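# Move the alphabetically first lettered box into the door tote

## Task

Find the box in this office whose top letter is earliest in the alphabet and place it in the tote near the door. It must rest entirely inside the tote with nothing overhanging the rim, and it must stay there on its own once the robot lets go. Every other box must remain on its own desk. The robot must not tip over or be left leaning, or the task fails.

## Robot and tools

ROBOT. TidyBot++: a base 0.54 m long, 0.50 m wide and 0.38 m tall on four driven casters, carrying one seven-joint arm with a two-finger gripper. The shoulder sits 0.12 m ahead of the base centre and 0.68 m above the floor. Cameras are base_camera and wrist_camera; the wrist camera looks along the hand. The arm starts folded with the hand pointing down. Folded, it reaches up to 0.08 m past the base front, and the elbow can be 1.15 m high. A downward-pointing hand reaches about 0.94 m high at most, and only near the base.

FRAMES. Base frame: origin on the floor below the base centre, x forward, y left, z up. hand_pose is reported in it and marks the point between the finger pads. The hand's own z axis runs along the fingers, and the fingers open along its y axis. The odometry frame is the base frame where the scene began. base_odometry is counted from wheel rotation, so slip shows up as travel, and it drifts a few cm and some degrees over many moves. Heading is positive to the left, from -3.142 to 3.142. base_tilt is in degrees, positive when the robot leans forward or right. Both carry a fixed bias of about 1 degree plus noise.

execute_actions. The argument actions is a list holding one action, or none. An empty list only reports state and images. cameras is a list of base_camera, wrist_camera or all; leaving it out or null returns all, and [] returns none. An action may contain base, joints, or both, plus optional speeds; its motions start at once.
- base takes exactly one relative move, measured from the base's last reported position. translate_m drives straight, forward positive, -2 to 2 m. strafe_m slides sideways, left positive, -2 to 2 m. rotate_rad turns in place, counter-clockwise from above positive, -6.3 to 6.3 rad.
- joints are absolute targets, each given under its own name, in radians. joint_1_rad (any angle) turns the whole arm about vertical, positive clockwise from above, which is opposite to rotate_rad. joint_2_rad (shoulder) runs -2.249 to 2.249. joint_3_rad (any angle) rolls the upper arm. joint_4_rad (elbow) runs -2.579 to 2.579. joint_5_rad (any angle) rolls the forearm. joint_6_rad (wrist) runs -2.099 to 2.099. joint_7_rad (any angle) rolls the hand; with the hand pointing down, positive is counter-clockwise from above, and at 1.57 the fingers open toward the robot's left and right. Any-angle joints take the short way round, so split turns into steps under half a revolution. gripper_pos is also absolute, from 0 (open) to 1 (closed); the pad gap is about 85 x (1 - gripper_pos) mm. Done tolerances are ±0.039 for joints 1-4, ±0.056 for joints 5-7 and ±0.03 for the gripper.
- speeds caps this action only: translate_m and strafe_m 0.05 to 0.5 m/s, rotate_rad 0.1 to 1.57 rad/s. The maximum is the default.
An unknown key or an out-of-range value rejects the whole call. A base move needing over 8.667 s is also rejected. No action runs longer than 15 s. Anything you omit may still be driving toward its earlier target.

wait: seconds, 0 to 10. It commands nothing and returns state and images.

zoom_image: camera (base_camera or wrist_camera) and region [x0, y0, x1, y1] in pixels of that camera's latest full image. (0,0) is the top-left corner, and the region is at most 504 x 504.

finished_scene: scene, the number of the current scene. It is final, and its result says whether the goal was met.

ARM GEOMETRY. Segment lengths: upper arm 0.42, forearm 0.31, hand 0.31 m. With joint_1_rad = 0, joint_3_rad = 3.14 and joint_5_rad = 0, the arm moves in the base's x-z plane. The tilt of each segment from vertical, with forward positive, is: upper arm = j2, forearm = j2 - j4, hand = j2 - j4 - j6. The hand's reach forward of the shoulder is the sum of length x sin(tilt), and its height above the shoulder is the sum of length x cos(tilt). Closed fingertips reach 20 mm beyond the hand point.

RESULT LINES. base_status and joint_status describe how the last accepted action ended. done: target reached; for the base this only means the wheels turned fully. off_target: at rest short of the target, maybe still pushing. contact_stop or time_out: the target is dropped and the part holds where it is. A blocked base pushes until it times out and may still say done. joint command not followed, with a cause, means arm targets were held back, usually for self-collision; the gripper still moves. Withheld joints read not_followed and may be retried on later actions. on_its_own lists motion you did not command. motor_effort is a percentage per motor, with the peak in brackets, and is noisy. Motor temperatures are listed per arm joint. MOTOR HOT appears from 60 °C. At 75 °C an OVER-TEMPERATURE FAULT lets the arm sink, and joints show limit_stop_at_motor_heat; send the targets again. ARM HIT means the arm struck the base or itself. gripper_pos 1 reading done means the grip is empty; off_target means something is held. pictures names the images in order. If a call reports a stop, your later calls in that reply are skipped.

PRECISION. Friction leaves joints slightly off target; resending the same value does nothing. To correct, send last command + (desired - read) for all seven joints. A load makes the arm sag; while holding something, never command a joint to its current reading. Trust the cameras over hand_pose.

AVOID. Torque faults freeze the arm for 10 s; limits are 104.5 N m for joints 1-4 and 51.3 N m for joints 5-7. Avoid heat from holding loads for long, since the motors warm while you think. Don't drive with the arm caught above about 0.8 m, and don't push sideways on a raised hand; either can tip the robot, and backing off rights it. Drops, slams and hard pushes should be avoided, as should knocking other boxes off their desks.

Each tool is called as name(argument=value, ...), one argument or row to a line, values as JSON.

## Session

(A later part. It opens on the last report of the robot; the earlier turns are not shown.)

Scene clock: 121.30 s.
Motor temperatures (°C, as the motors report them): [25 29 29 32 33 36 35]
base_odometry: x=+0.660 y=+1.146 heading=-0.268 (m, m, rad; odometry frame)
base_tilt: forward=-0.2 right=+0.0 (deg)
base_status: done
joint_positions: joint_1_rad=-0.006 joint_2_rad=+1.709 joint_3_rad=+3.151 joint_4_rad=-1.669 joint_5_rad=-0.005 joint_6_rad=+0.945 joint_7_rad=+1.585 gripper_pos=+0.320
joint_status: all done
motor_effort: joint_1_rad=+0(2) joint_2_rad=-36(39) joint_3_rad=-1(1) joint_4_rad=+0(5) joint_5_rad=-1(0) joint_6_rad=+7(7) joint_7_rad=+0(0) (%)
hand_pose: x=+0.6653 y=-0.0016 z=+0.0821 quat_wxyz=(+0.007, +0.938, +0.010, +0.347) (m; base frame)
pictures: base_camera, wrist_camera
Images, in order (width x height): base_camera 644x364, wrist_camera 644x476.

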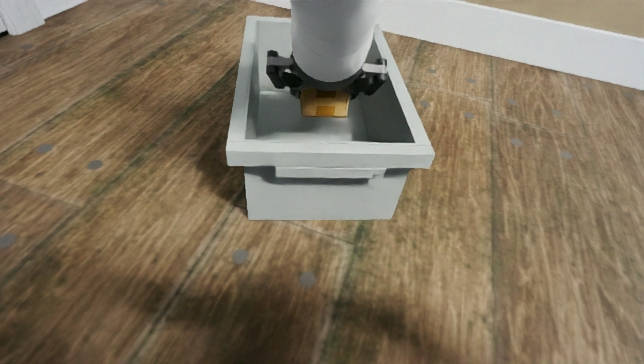

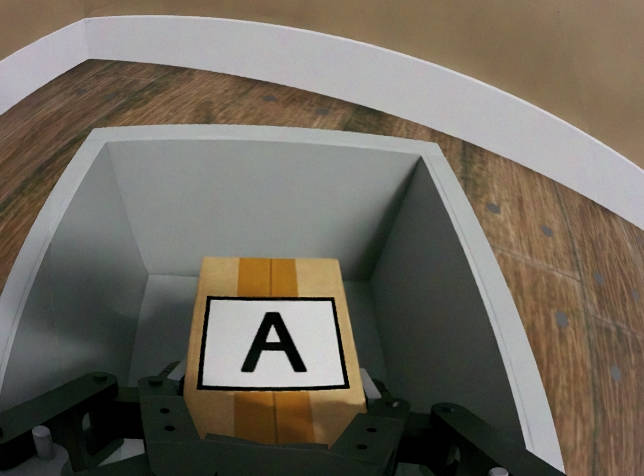

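execute_actions(
  actions=[
    {"base":{"strafe_m":0.008},"joints":{"joint_2_rad":1.755,"joint_4_rad":-1.63}},
  ],
)

execute_actions(
  actions=[
    {"joints":{"gripper_pos":0.12}},
  ],
  cameras=[],
)

execute_actions(
  actions=[
    {"joints":{"joint_2_rad":1.4,"joint_4_rad":-1.95}},
  ],
)

Scene clock: 124.70 s.
Motor temperatures (°C, as the motors report them): [25 29 29 32 33 36 35]
base_odometry: x=+0.662 y=+1.153 heading=-0.268 (m, m, rad; odometry frame)
base_tilt: forward=-0.2 right=-0.1 (deg)
base_status: done
joint_positions: joint_1_rad=-0.009 joint_2_rad=+1.752 joint_3_rad=+3.151 joint_4_rad=-1.645 joint_5_rad=-0.005 joint_6_rad=+0.947 joint_7_rad=+1.585 gripper_pos=+0.320
joint_status: all done
motor_effort: joint_1_rad=+0(3) joint_2_rad=-35(38) joint_3_rad=-1(2) joint_4_rad=+0(0) joint_5_rad=+0(1) joint_6_rad=+6(7) joint_7_rad=-1(1) (%)
hand_pose: x=+0.6521 y=-0.0003 z=+0.0621 quat_wxyz=(+0.007, +0.941, +0.011, +0.339) (m; base frame)
pictures: base_camera, wrist_camera
Images, in order (width x height): base_camera 644x364, wrist_camera 644x476.

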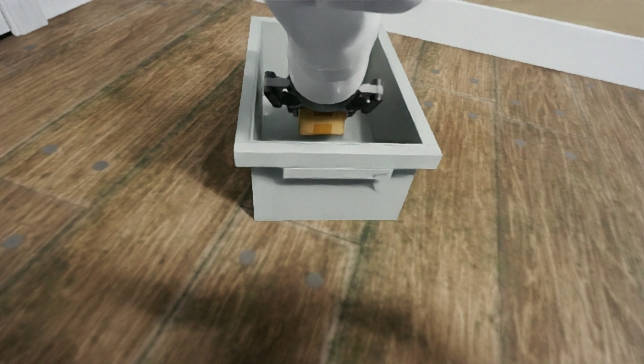

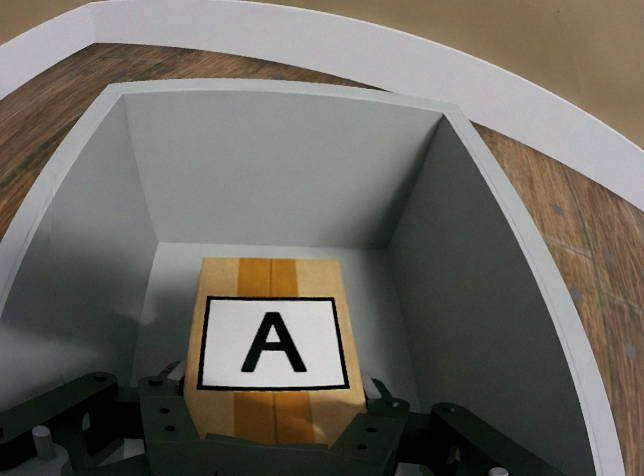

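Scene clock: 125.73 s.
Motor temperatures (°C, as the motors report them): [25 29 29 32 33 36 35]
base_odometry: x=+0.662 y=+1.153 heading=-0.268 (m, m, rad; odometry frame)
base_tilt: forward=-0.3 right=-0.1 (deg)
base_status: not commanded
joint_positions: joint_1_rad=-0.009 joint_2_rad=+1.752 joint_3_rad=+3.151 joint_4_rad=-1.645 joint_5_rad=-0.005 joint_6_rad=+0.948 joint_7_rad=+1.585 gripper_pos=+0.120
joint_status: all done
motor_effort: joint_1_rad=+0(0) joint_2_rad=-34(36) joint_3_rad=-1(0) joint_4_rad=+0(0) joint_5_rad=+0(1) joint_6_rad=+6(6) joint_7_rad=-1(0) (%)
hand_pose: x=+0.6523 y=-0.0003 z=+0.0622 quat_wxyz=(+0.007, +0.941, +0.011, +0.339) (m; base frame)
pictures: none
No camera images: the call's "cameras" was empty. Leave "cameras" out to get every camera's image.

Scene clock: 127.23 s.
Motor temperatures (°C, as the motors report them): [25 29 29 32 33 36 35]
base_odometry: x=+0.662 y=+1.153 heading=-0.268 (m, m, rad; odometry frame)
base_tilt: forward=-0.3 right=-0.1 (deg)
base_status: not commanded
joint_positions: joint_1_rad=-0.009 joint_2_rad=+1.404 joint_3_rad=+3.151 joint_4_rad=-1.933 joint_5_rad=-0.005 joint_6_rad=+0.952 joint_7_rad=+1.585 gripper_pos=+0.120
joint_status: all done
motor_effort: joint_1_rad=+0(0) joint_2_rad=-36(37) joint_3_rad=-1(1) joint_4_rad=+1(3) joint_5_rad=-1(0) joint_6_rad=+6(7) joint_7_rad=-1(1) (%)
hand_pose: x=+0.6871 y=-0.0004 z=+0.2172 quat_wxyz=(+0.007, +0.929, +0.010, +0.370) (m; base frame)
pictures: base_camera, wrist_camera
Images, in order (width x height): base_camera 644x364, wrist_camera 644x476.

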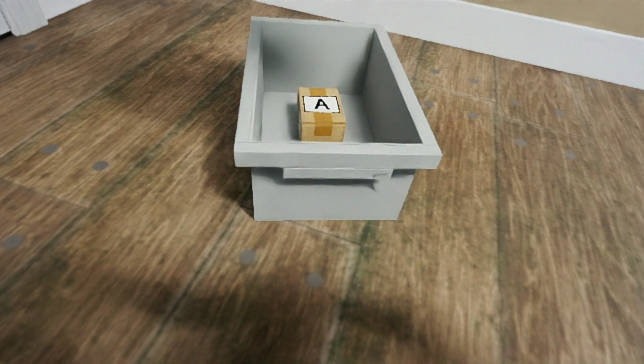

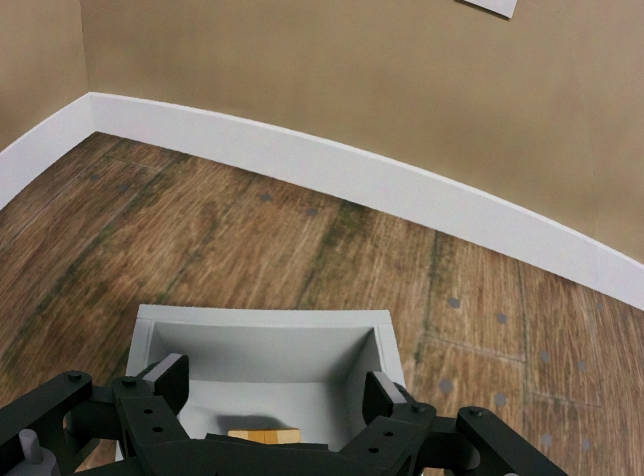

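finished_scene(
  scene=2,
)

The scene is finished: the task was done.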